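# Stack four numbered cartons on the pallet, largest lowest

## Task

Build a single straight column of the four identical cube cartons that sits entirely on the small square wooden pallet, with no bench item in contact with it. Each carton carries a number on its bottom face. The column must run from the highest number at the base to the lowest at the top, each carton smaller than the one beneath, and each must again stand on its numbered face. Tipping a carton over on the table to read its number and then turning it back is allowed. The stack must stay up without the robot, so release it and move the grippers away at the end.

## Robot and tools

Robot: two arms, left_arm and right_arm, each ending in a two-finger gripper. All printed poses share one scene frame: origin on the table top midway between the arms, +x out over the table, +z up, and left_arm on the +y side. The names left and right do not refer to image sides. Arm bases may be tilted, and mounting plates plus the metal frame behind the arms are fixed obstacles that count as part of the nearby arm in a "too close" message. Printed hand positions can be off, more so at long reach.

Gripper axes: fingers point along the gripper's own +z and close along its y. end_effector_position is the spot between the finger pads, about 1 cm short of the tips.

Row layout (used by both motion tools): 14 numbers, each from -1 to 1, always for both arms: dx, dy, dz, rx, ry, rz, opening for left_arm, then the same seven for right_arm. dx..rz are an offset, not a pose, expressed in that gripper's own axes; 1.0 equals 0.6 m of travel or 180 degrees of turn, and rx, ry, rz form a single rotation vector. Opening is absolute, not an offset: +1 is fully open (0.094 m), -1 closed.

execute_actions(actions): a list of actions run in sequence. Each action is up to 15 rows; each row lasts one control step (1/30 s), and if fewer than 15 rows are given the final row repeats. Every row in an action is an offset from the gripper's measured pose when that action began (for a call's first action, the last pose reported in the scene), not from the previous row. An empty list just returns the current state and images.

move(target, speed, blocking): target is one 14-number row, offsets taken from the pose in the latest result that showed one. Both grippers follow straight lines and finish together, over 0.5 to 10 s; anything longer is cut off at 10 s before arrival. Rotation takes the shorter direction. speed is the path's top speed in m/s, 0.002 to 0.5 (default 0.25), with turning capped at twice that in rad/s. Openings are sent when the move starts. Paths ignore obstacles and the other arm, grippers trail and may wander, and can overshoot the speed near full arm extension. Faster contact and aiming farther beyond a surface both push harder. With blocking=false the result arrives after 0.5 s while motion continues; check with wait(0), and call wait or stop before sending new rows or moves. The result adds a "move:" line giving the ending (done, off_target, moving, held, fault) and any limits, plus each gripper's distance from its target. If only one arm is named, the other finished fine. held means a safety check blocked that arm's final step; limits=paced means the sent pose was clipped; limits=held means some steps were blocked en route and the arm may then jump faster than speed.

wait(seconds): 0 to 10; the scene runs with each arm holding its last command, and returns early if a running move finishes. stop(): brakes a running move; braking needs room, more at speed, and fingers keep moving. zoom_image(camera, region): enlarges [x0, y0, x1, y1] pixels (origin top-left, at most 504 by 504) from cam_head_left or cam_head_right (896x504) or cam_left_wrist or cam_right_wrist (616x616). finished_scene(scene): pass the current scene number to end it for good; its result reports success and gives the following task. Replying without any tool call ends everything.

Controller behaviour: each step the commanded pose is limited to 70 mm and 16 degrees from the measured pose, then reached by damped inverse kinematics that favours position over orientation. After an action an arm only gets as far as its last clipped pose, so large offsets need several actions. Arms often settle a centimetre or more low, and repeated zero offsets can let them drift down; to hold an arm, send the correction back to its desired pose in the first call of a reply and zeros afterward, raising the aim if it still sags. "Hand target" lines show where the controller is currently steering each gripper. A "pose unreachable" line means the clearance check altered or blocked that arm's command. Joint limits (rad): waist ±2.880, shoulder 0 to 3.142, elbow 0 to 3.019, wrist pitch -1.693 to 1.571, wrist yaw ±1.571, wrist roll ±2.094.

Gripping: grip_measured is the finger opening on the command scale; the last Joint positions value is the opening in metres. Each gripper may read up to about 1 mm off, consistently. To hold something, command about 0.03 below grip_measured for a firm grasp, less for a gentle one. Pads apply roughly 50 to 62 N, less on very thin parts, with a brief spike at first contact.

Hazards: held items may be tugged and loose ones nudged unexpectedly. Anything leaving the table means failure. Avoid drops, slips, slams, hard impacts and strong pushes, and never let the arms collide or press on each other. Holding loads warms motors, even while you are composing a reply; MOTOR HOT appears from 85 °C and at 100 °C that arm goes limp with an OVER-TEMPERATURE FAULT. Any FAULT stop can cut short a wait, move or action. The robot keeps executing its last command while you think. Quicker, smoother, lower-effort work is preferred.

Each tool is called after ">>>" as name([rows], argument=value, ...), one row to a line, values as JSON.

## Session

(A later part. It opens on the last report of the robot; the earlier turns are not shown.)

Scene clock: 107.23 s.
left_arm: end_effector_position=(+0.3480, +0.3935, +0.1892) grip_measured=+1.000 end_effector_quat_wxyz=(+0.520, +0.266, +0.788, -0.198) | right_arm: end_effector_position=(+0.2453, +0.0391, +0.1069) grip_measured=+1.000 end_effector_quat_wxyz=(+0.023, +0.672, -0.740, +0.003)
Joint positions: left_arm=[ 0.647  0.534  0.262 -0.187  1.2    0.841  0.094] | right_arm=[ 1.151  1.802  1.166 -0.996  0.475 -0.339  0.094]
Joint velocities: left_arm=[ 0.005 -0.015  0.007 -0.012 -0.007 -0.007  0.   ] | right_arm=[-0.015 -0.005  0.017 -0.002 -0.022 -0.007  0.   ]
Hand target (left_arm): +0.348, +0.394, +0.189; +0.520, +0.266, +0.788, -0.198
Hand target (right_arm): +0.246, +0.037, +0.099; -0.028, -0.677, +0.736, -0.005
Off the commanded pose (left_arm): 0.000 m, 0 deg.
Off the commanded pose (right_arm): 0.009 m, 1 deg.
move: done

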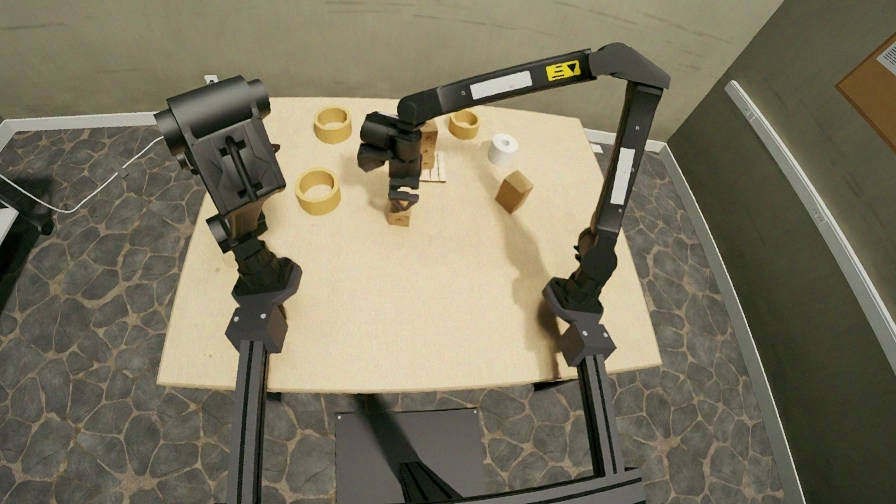

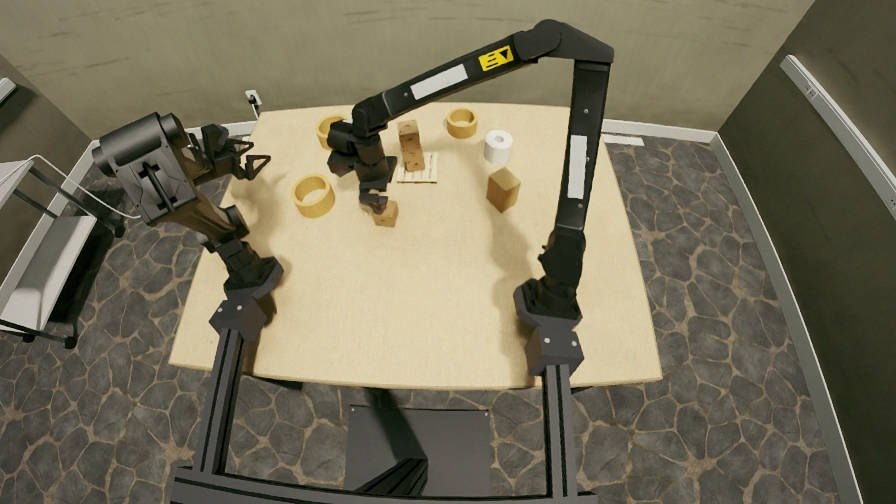

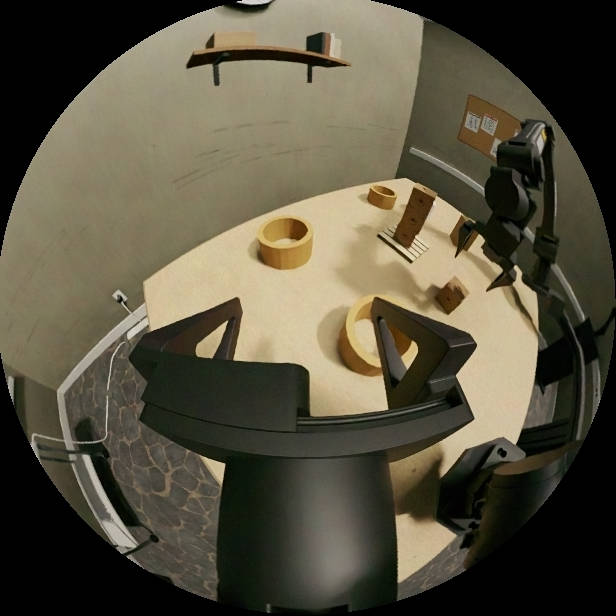

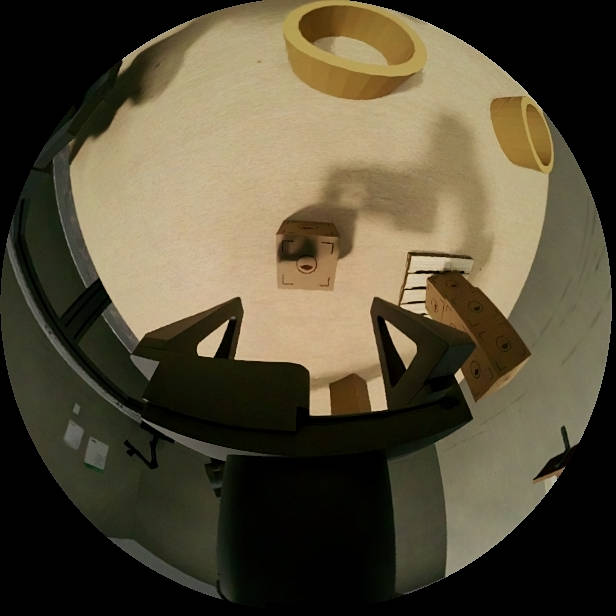

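>>> move(target=[0,0,0,0,0,0,1,0.012,0.012,0.15,0.008,-0.009,0.008,1], speed=0.1)

>>> execute_actions([
  [[0,0,0,0,0,0,1,0,0,0,0,0,0,0.09]],
  [[0,0,0,0,0,0,1,0,0,0,0,0,0,0.09]],
])

>>> move(target=[0,0,0,0,0,0,1,0,0,-0.38,0,0,0,0.09])

Scene clock: 108.73 s.
left_arm: end_effector_position=(+0.3480, +0.3935, +0.1892) grip_measured=+1.000 end_effector_quat_wxyz=(+0.520, +0.266, +0.788, -0.198) | right_arm: end_effector_position=(+0.2378, +0.0358, +0.0307) grip_measured=+1.000 end_effector_quat_wxyz=(-0.007, +0.659, -0.752, -0.003)
Joint positions: left_arm=[ 0.647  0.534  0.262 -0.187  1.2    0.841  0.094] | right_arm=[ 1.088  1.882  1.045 -0.694  0.486 -0.406  0.094]
Joint velocities: left_arm=[-0.005 -0.024 -0.002  0.002  0.022  0.022  0.   ] | right_arm=[-0.005  0.005 -0.012  0.002 -0.022 -0.051  0.   ]
Hand target (left_arm): +0.348, +0.394, +0.189; +0.520, +0.266, +0.788, -0.198
Hand target (right_arm): +0.236, +0.030, +0.018; -0.004, -0.663, +0.748, -0.002
Off the commanded pose (left_arm): 0.000 m, 0 deg.
Off the commanded pose (right_arm): 0.015 m, 2 deg.
move: off_target (right_arm)

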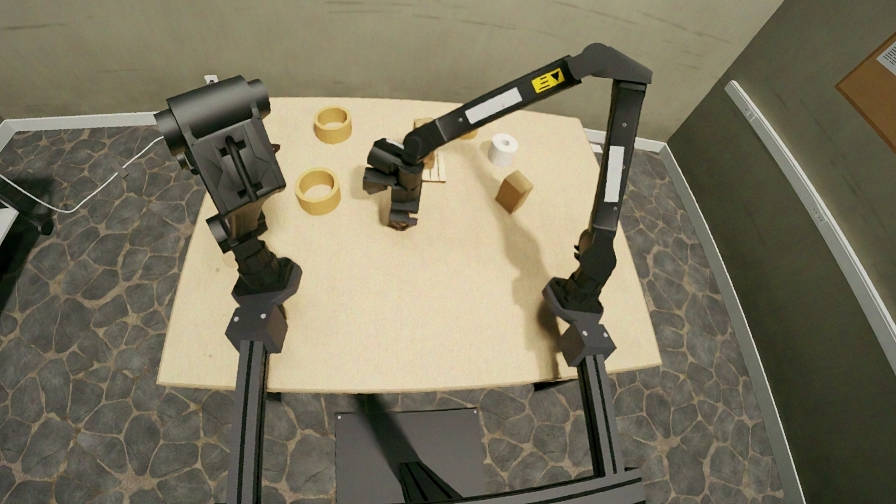

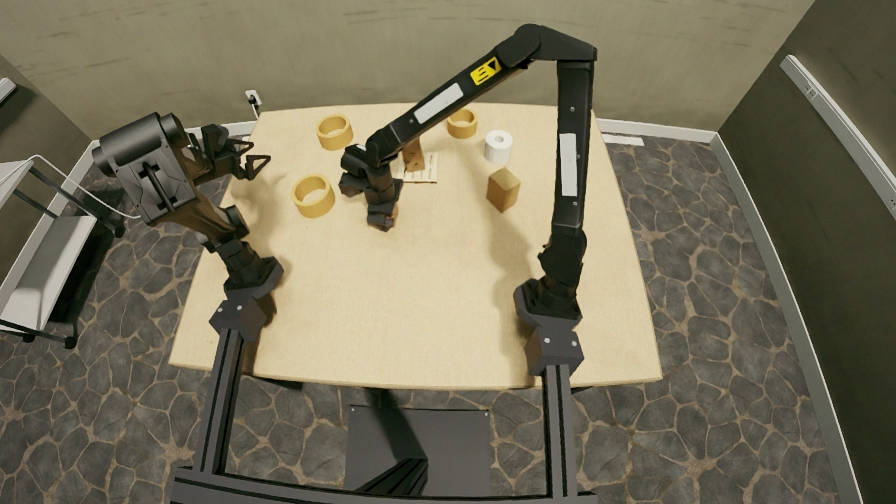

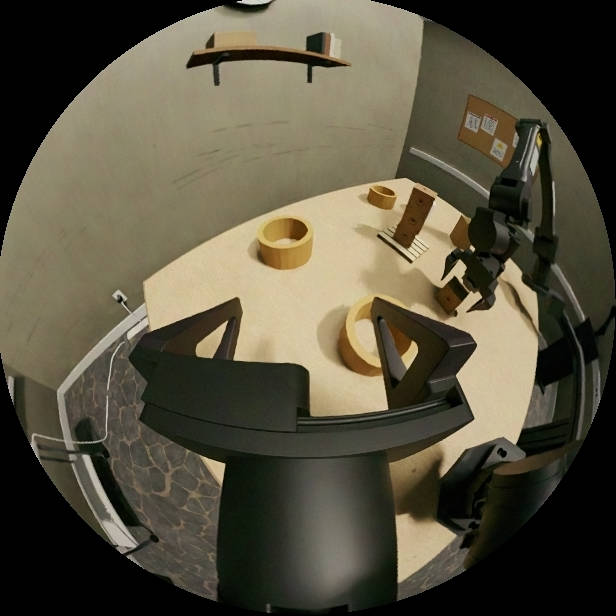

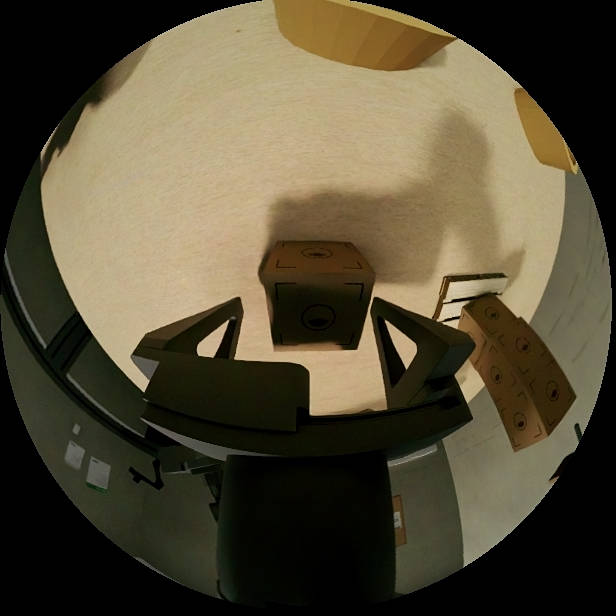

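Scene clock: 109.73 s.
left_arm: end_effector_position=(+0.3480, +0.3935, +0.1892) grip_measured=+1.000 end_effector_quat_wxyz=(+0.520, +0.266, +0.788, -0.198) | right_arm: end_effector_position=(+0.2379, +0.0358, +0.0307) grip_measured=+0.127 end_effector_quat_wxyz=(-0.007, +0.659, -0.752, -0.003)
Joint positions: left_arm=[ 0.647  0.534  0.262 -0.187  1.2    0.841  0.094] | right_arm=[ 1.088  1.882  1.045 -0.694  0.486 -0.406  0.053]
Joint velocities: left_arm=[-0.015 -0.015  0.002 -0.007 -0.051  0.007  0.   ] | right_arm=[-0.015 -0.005 -0.012 -0.012  0.037 -0.007  0.001]
Hand target (left_arm): +0.348, +0.394, +0.189; +0.520, +0.266, +0.788, -0.198
Hand target (right_arm): +0.238, +0.036, +0.031; +0.007, -0.659, +0.752, +0.003
Off the commanded pose (left_arm): 0.000 m, 0 deg.
Off the commanded pose (right_arm): 0.000 m, 0 deg.

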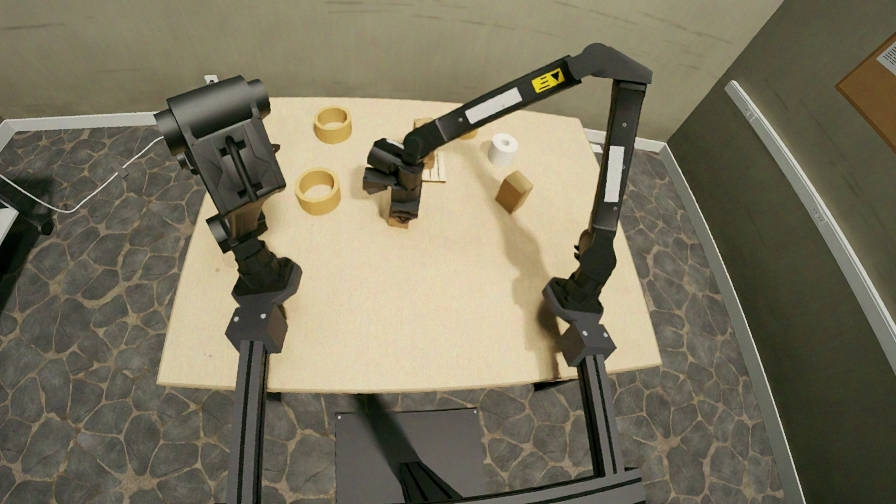

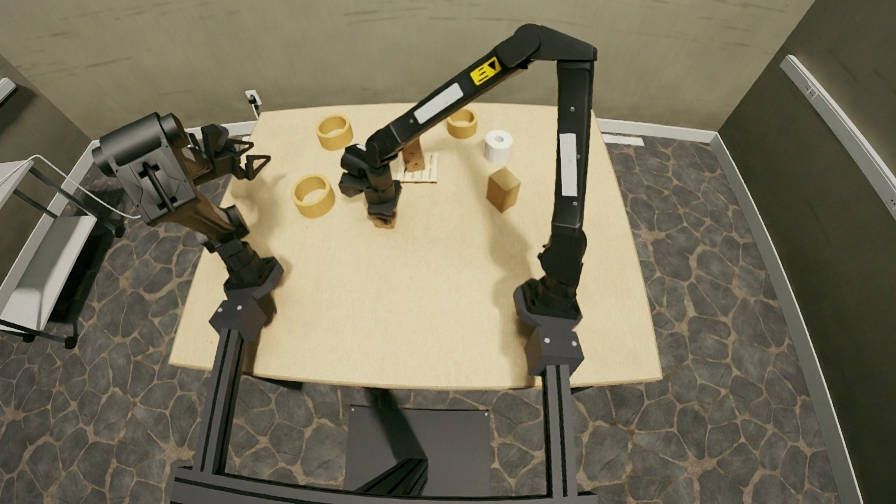

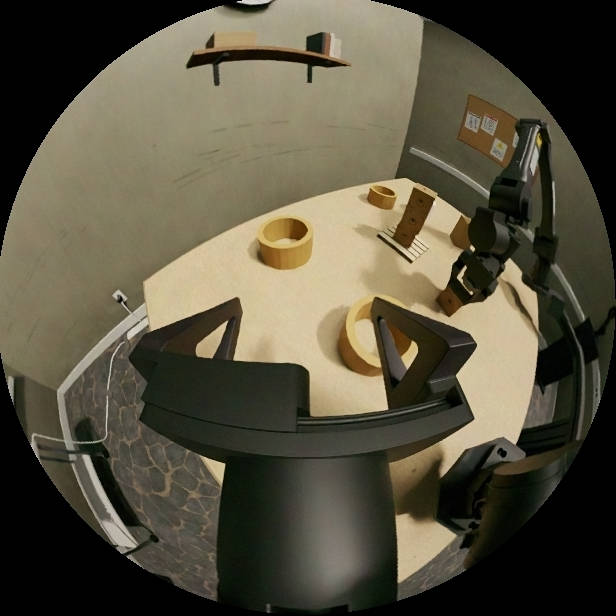

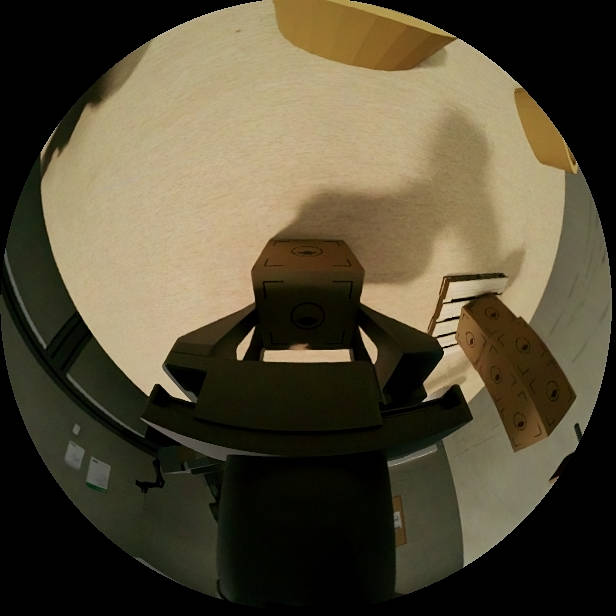

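Scene clock: 111.13 s.
left_arm: end_effector_position=(+0.3480, +0.3935, +0.1892) grip_measured=+1.000 end_effector_quat_wxyz=(+0.520, +0.266, +0.788, -0.198) | right_arm: end_effector_position=(+0.2236, +0.0223, +0.2391) grip_measured=+0.127 end_effector_quat_wxyz=(+0.012, +0.671, -0.741, +0.011)
Joint positions: left_arm=[ 0.647  0.534  0.262 -0.187  1.2    0.841  0.094] | right_arm=[ 1.318  1.628  1.257 -1.332  0.484 -0.153  0.053]
Joint velocities: left_arm=[-0.005 -0.005  0.002 -0.002 -0.081 -0.081  0.   ] | right_arm=[-0.015  0.005  0.007  0.002 -0.051  0.037  0.   ]
Hand target (left_arm): +0.348, +0.394, +0.189; +0.520, +0.266, +0.788, -0.198
Hand target (right_arm): +0.232, +0.032, +0.257; +0.005, -0.659, +0.752, +0.000
Off the commanded pose (left_arm): 0.000 m, 0 deg.
Off the commanded pose (right_arm): 0.026 m, 3 deg.
move: off_target (right_arm)

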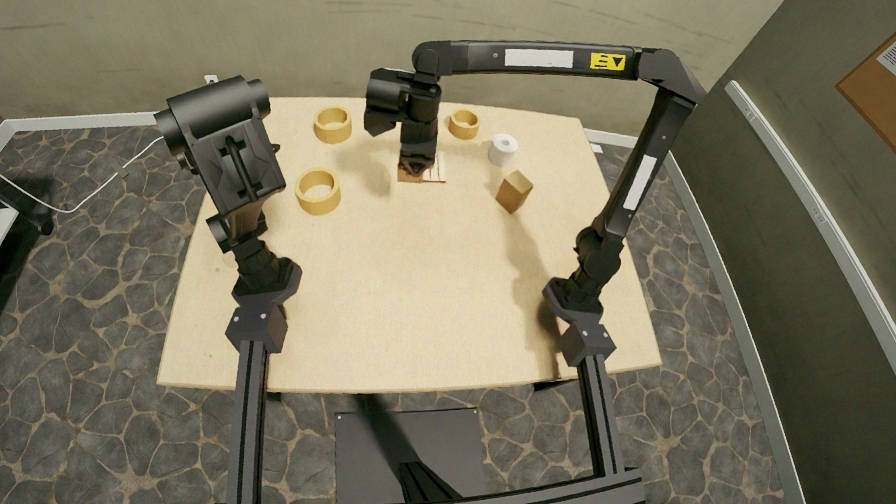

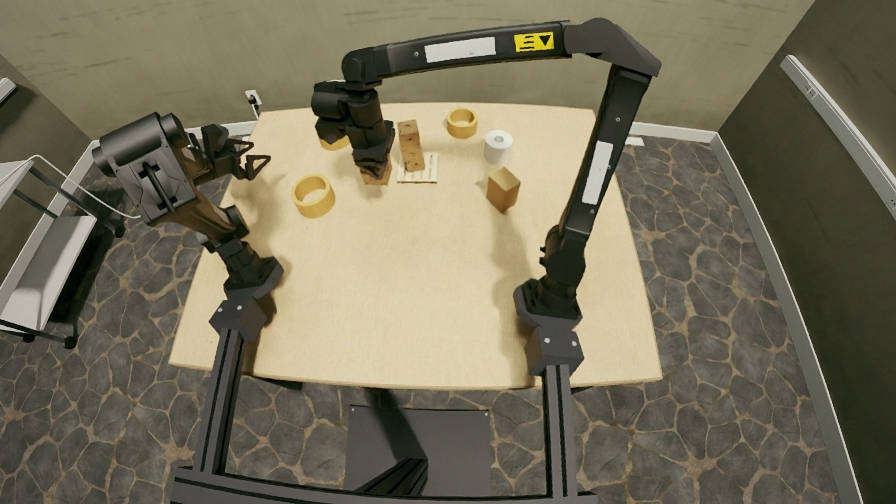

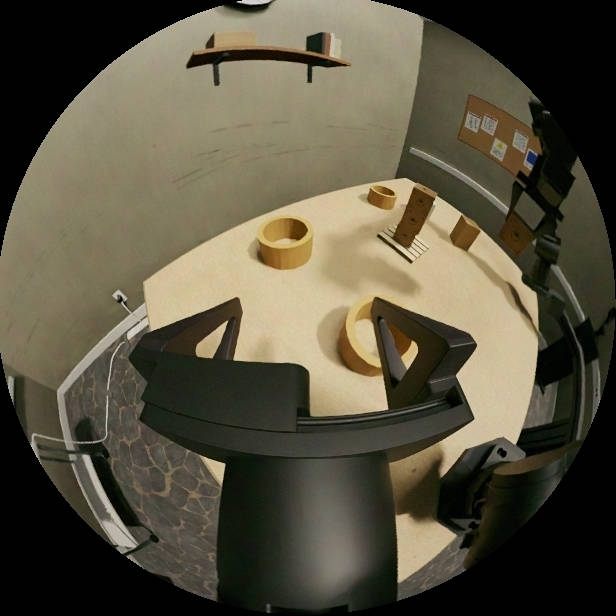

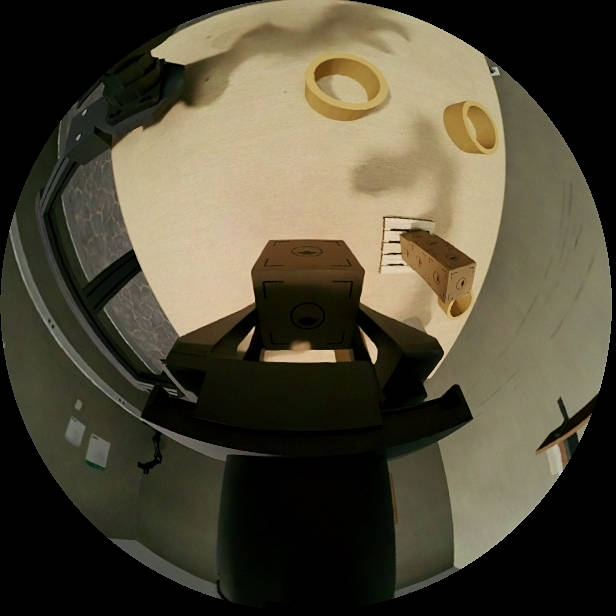

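>>> move(target=[0,0,0,0,0,0,1,0.025,-0.387,0.0,0,-0.01,-0.108,0.09], speed=0.2)

Scene clock: 113.20 s.
left_arm: end_effector_position=(+0.3480, +0.3935, +0.1892) grip_measured=+1.000 end_effector_quat_wxyz=(+0.520, +0.266, +0.788, -0.198) | right_arm: end_effector_position=(+0.4396, -0.0227, +0.2397) grip_measured=+0.128 end_effector_quat_wxyz=(+0.005, +0.785, -0.619, -0.005)
Joint positions: left_arm=[ 0.647  0.534  0.262 -0.187  1.2    0.841  0.094] | right_arm=[ 0.925  1.675  1.593 -1.39   0.466 -0.943  0.053]
Joint velocities: left_arm=[ 0.005 -0.015  0.012 -0.007 -0.066 -0.022  0.   ] | right_arm=[ 0.005 -0.005  0.017 -0.007  0.037 -0.007 -0.001]
Hand target (left_arm): +0.348, +0.394, +0.189; +0.520, +0.266, +0.788, -0.198
Hand target (right_arm): +0.452, -0.015, +0.244; -0.002, +0.786, -0.618, -0.006
Off the commanded pose (left_arm): 0.000 m, 0 deg.
Off the commanded pose (right_arm): 0.015 m, 1 deg.
move: off_target (right_arm)

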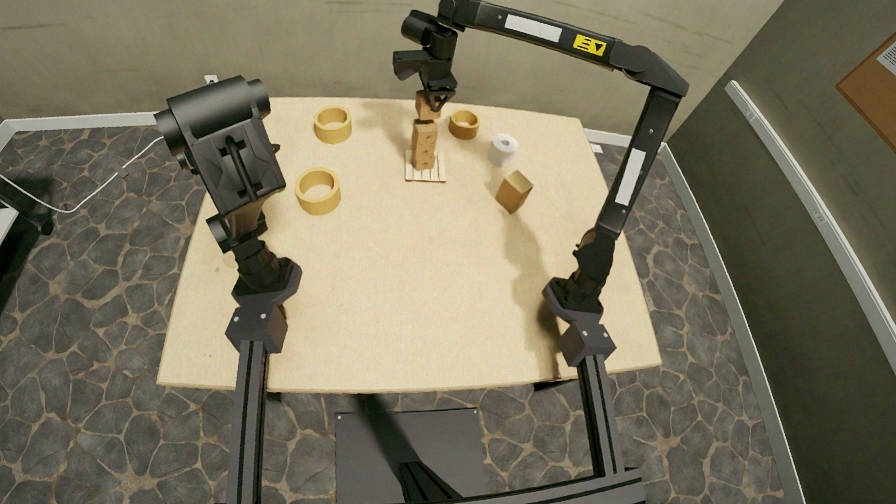

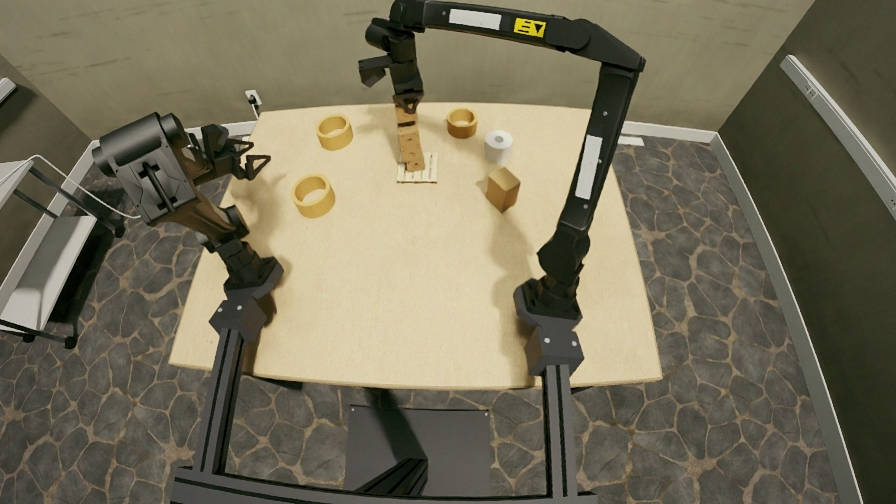

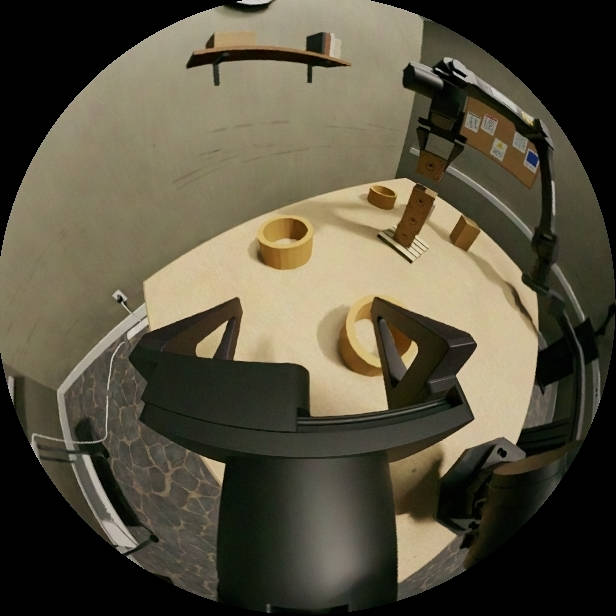

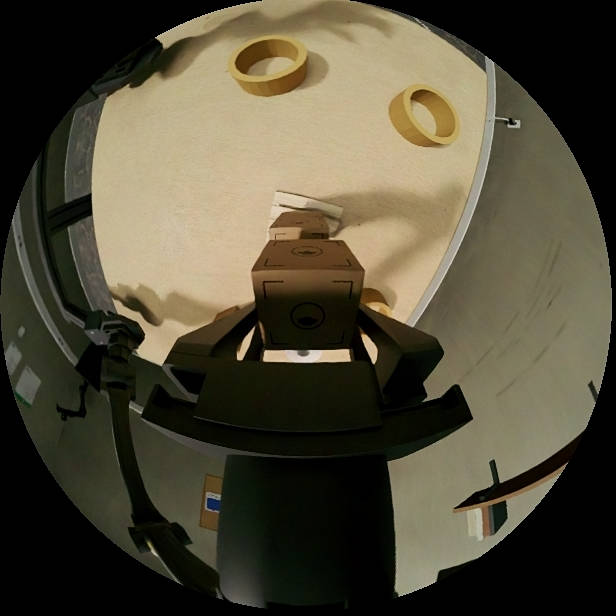

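>>> move(target=[0,0,0,0,0,0,1,-0.012,0.016,0.045,0,0,0,0.09], speed=0.04)

>>> zoom_image(camera="cam_left_wrist", region=[370,120,490,240])

>>> zoom_image(camera="cam_head_left", region=[370,70,490,190])

Scene clock: 114.50 s.
left_arm: end_effector_position=(+0.3480, +0.3935, +0.1892) grip_measured=+1.000 end_effector_quat_wxyz=(+0.520, +0.266, +0.788, -0.198) | right_arm: end_effector_position=(+0.4294, -0.0184, +0.2193) grip_measured=+0.128 end_effector_quat_wxyz=(+0.001, +0.785, -0.620, -0.005)
Joint positions: left_arm=[ 0.647  0.534  0.262 -0.187  1.2    0.841  0.094] | right_arm=[ 0.925  1.675  1.531 -1.321  0.466 -0.945  0.053]
Joint velocities: left_arm=[-0.005 -0.024  0.012  0.007 -0.037  0.007  0.   ] | right_arm=[-0.024 -0.005 -0.017 -0.002  0.007  0.022 -0.001]
Hand target (left_arm): +0.348, +0.394, +0.189; +0.520, +0.266, +0.788, -0.198
Hand target (right_arm): +0.429, -0.018, +0.213; +0.005, +0.785, -0.619, -0.005
Off the commanded pose (left_arm): 0.000 m, 0 deg.
Off the commanded pose (right_arm): 0.007 m, 0 deg.
move: done

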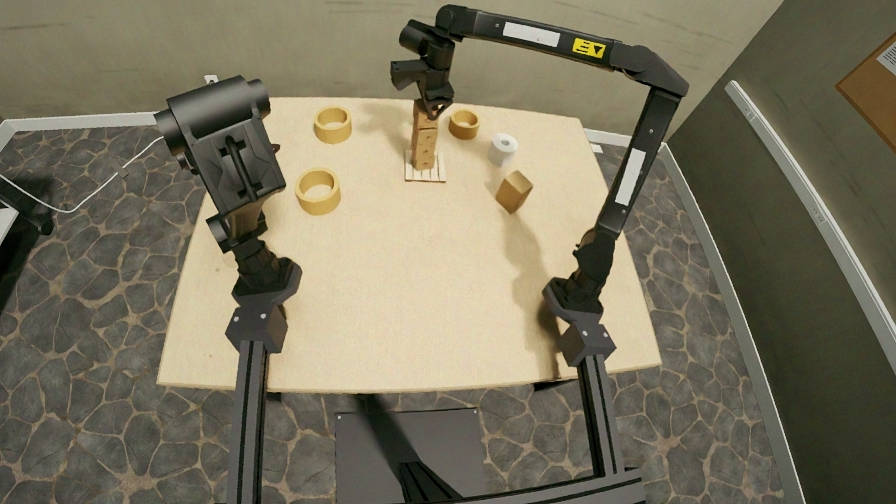

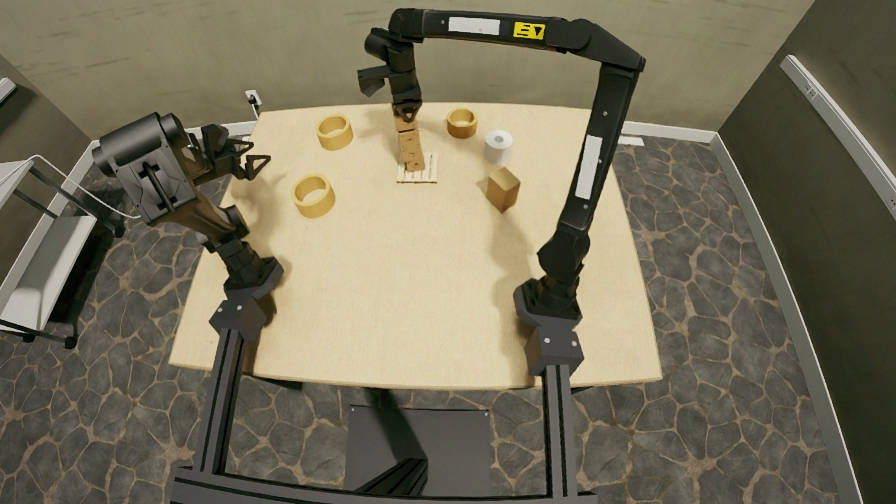

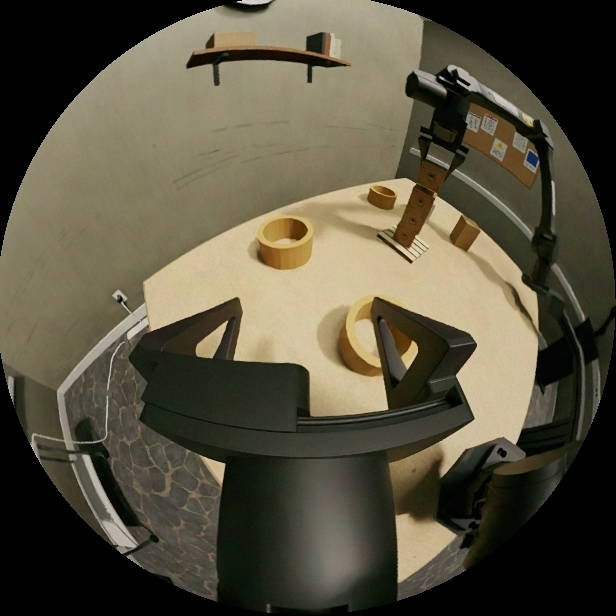

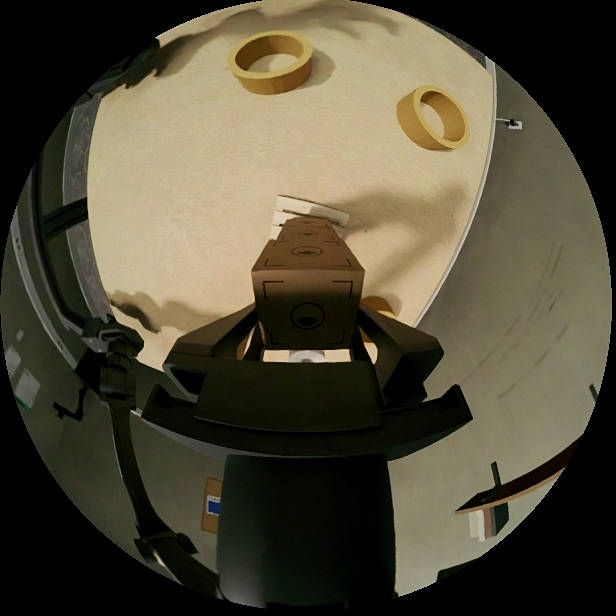

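Region (370, 120, 490, 240) of cam_left_wrist's 616x616 image, scaled by 4.200, with more detail than that image has.

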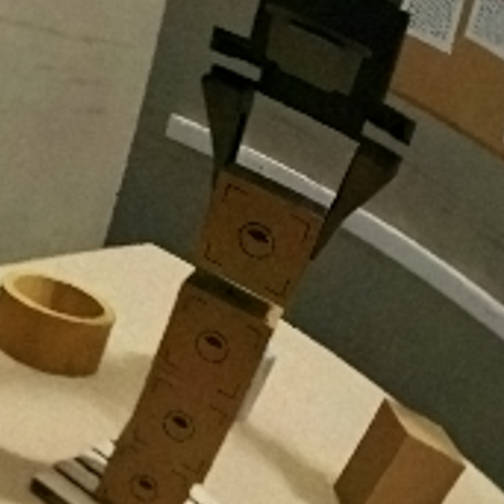

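Region (370, 70, 490, 190) of cam_head_left's 896x504 image, scaled by 4.200, with more detail than that image has.

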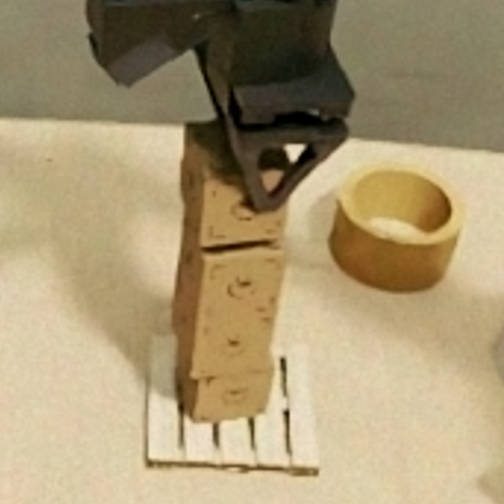

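>>> move(target=[0,0,0,0,0,0,1,0.008,-0.004,0.035,0,0,0,0.09], speed=0.03)

>>> zoom_image(camera="cam_left_wrist", region=[370,120,490,240])

>>> zoom_image(camera="cam_head_left", region=[370,70,490,190])

Scene clock: 115.73 s.
left_arm: end_effector_position=(+0.3480, +0.3935, +0.1892) grip_measured=+1.000 end_effector_quat_wxyz=(+0.520, +0.266, +0.788, -0.198) | right_arm: end_effector_position=(+0.4311, -0.0190, +0.2074) grip_measured=+0.128 end_effector_quat_wxyz=(-0.005, +0.783, -0.622, -0.005)
Joint positions: left_arm=[ 0.647  0.534  0.262 -0.187  1.2    0.841  0.094] | right_arm=[ 0.912  1.675  1.504 -1.275  0.465 -0.961  0.053]
Joint velocities: left_arm=[ 0.005 -0.015 -0.002 -0.002 -0.007  0.022  0.   ] | right_arm=[ 0.015 -0.005 -0.007  0.002 -0.037 -0.007 -0.001]
Hand target (left_arm): +0.348, +0.394, +0.189; +0.520, +0.266, +0.788, -0.198
Hand target (right_arm): +0.433, -0.023, +0.199; +0.001, +0.785, -0.620, -0.005
Off the commanded pose (left_arm): 0.000 m, 0 deg.
Off the commanded pose (right_arm): 0.010 m, 1 deg.
move: done

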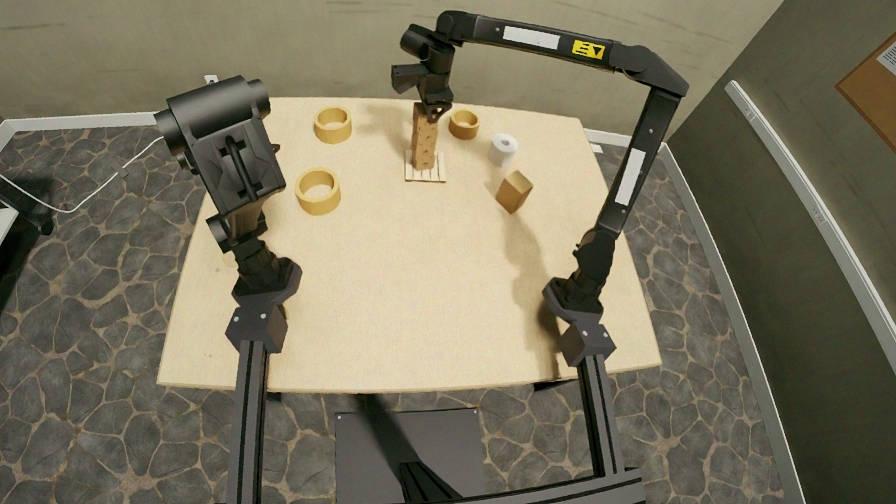

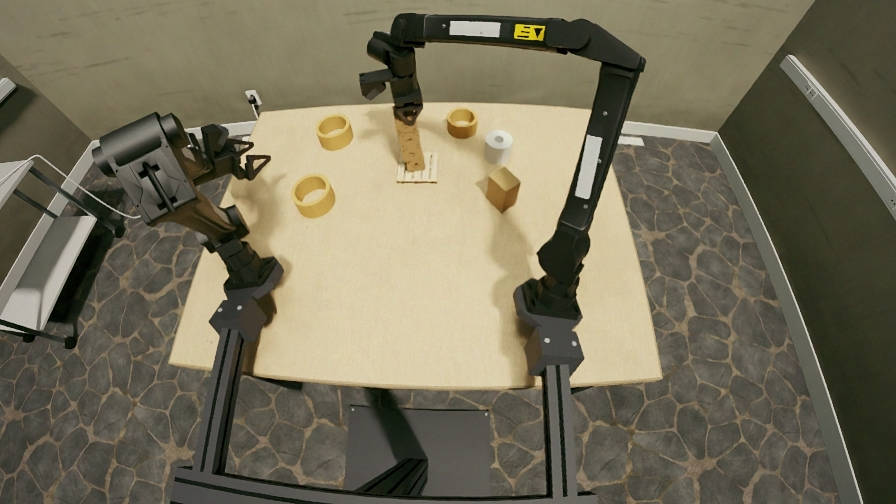

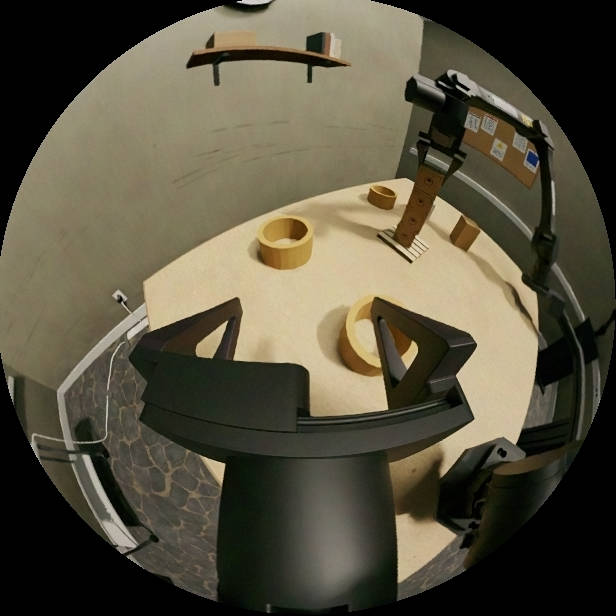

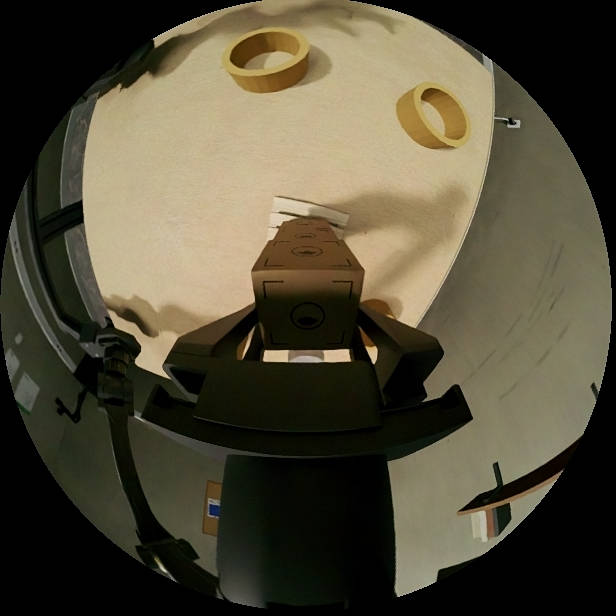

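Region (370, 120, 490, 240) of cam_left_wrist's 616x616 image, scaled by 4.200, with more detail than that image has.

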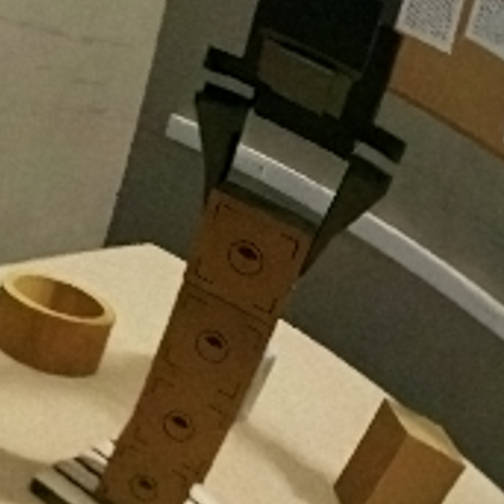

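Region (370, 70, 490, 190) of cam_head_left's 896x504 image, scaled by 4.200, with more detail than that image has.

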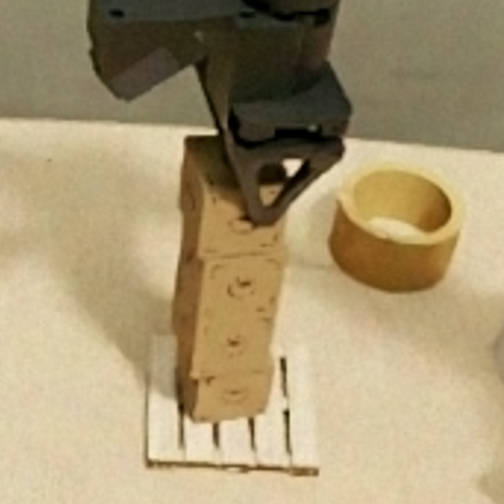

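>>> execute_actions([
  [[0,0,0,0,0,0,1,0,0,0,0,0,0,1]],
  [[0,0,0,0,0,0,1,0,0,0,0,0,0,1]],
  [[0,0,0,0,0,0,1,-0.01,-0.02,-0.11,0,0,0,1]],
  [[0,0,0,0,0,0,1,0.11,0,-0.03,0,0,0,1]],
  [[0,0,0,0,0,0,1,0.11,0,0,0,0,0,1]],
  [[0,0,0,0,0,0,1,0,0,0,0,0,0,1]],
])

Scene clock: 119.47 s.
left_arm: end_effector_position=(+0.3480, +0.3935, +0.1892) grip_measured=+1.000 end_effector_quat_wxyz=(+0.520, +0.266, +0.788, -0.198) | right_arm: end_effector_position=(+0.4628, -0.1452, +0.2809) grip_measured=+1.000 end_effector_quat_wxyz=(+0.007, +0.779, -0.627, -0.005)
Joint positions: left_arm=[ 0.647  0.534  0.262 -0.187  1.2    0.841  0.094] | right_arm=[ 0.769  1.45   1.517 -1.469  0.446 -1.093  0.094]
Joint velocities: left_arm=[-0.005 -0.005 -0.002 -0.017  0.007 -0.022  0.   ] | right_arm=[ 0.005 -0.015  0.007  0.012 -0.051  0.007  0.   ]
Hand target (left_arm): +0.348, +0.394, +0.189; +0.520, +0.266, +0.788, -0.198
Hand target (right_arm): +0.463, -0.145, +0.281; +0.007, +0.779, -0.627, -0.005
Off the commanded pose (left_arm): 0.000 m, 0 deg.
Off the commanded pose (right_arm): 0.000 m, 0 deg.

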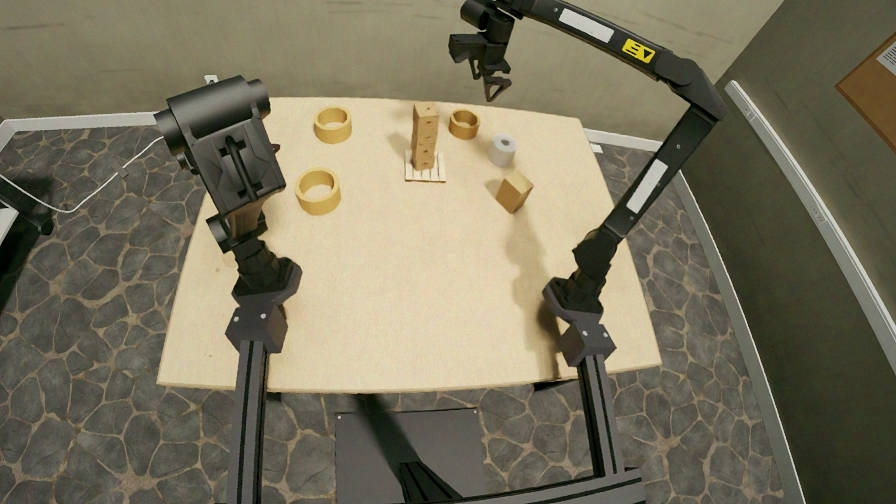

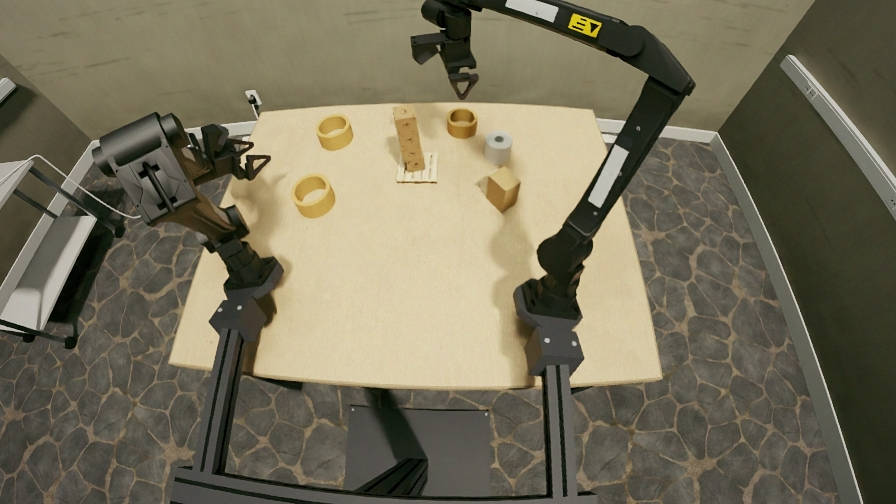

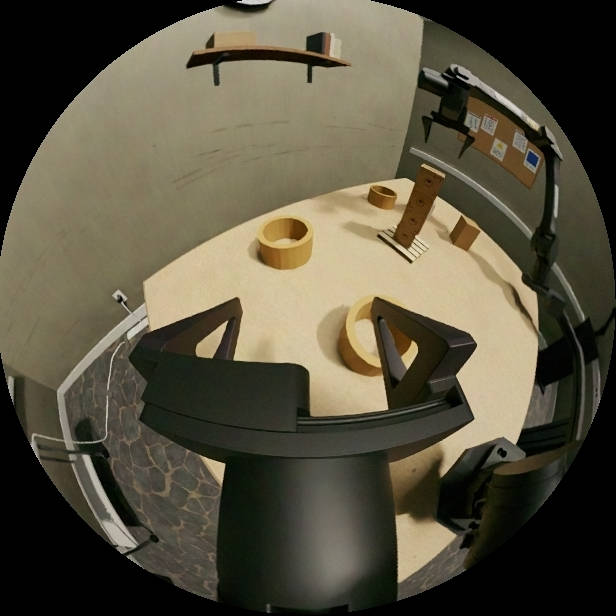

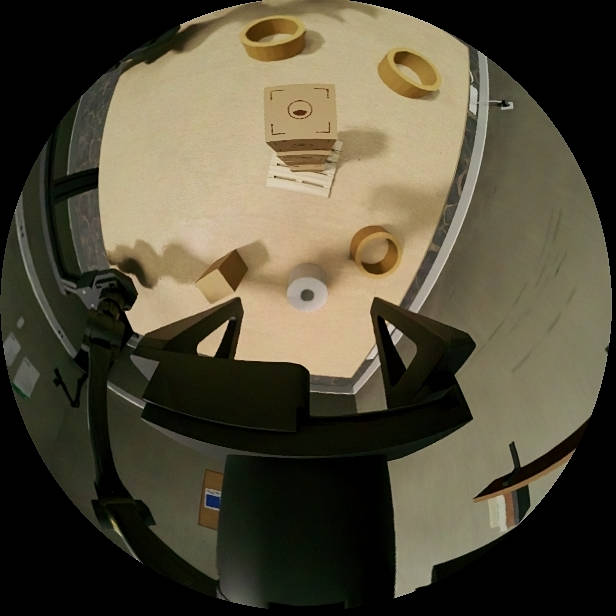

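>>> finished_scene(scene=1)

The scene is finished: the task was done.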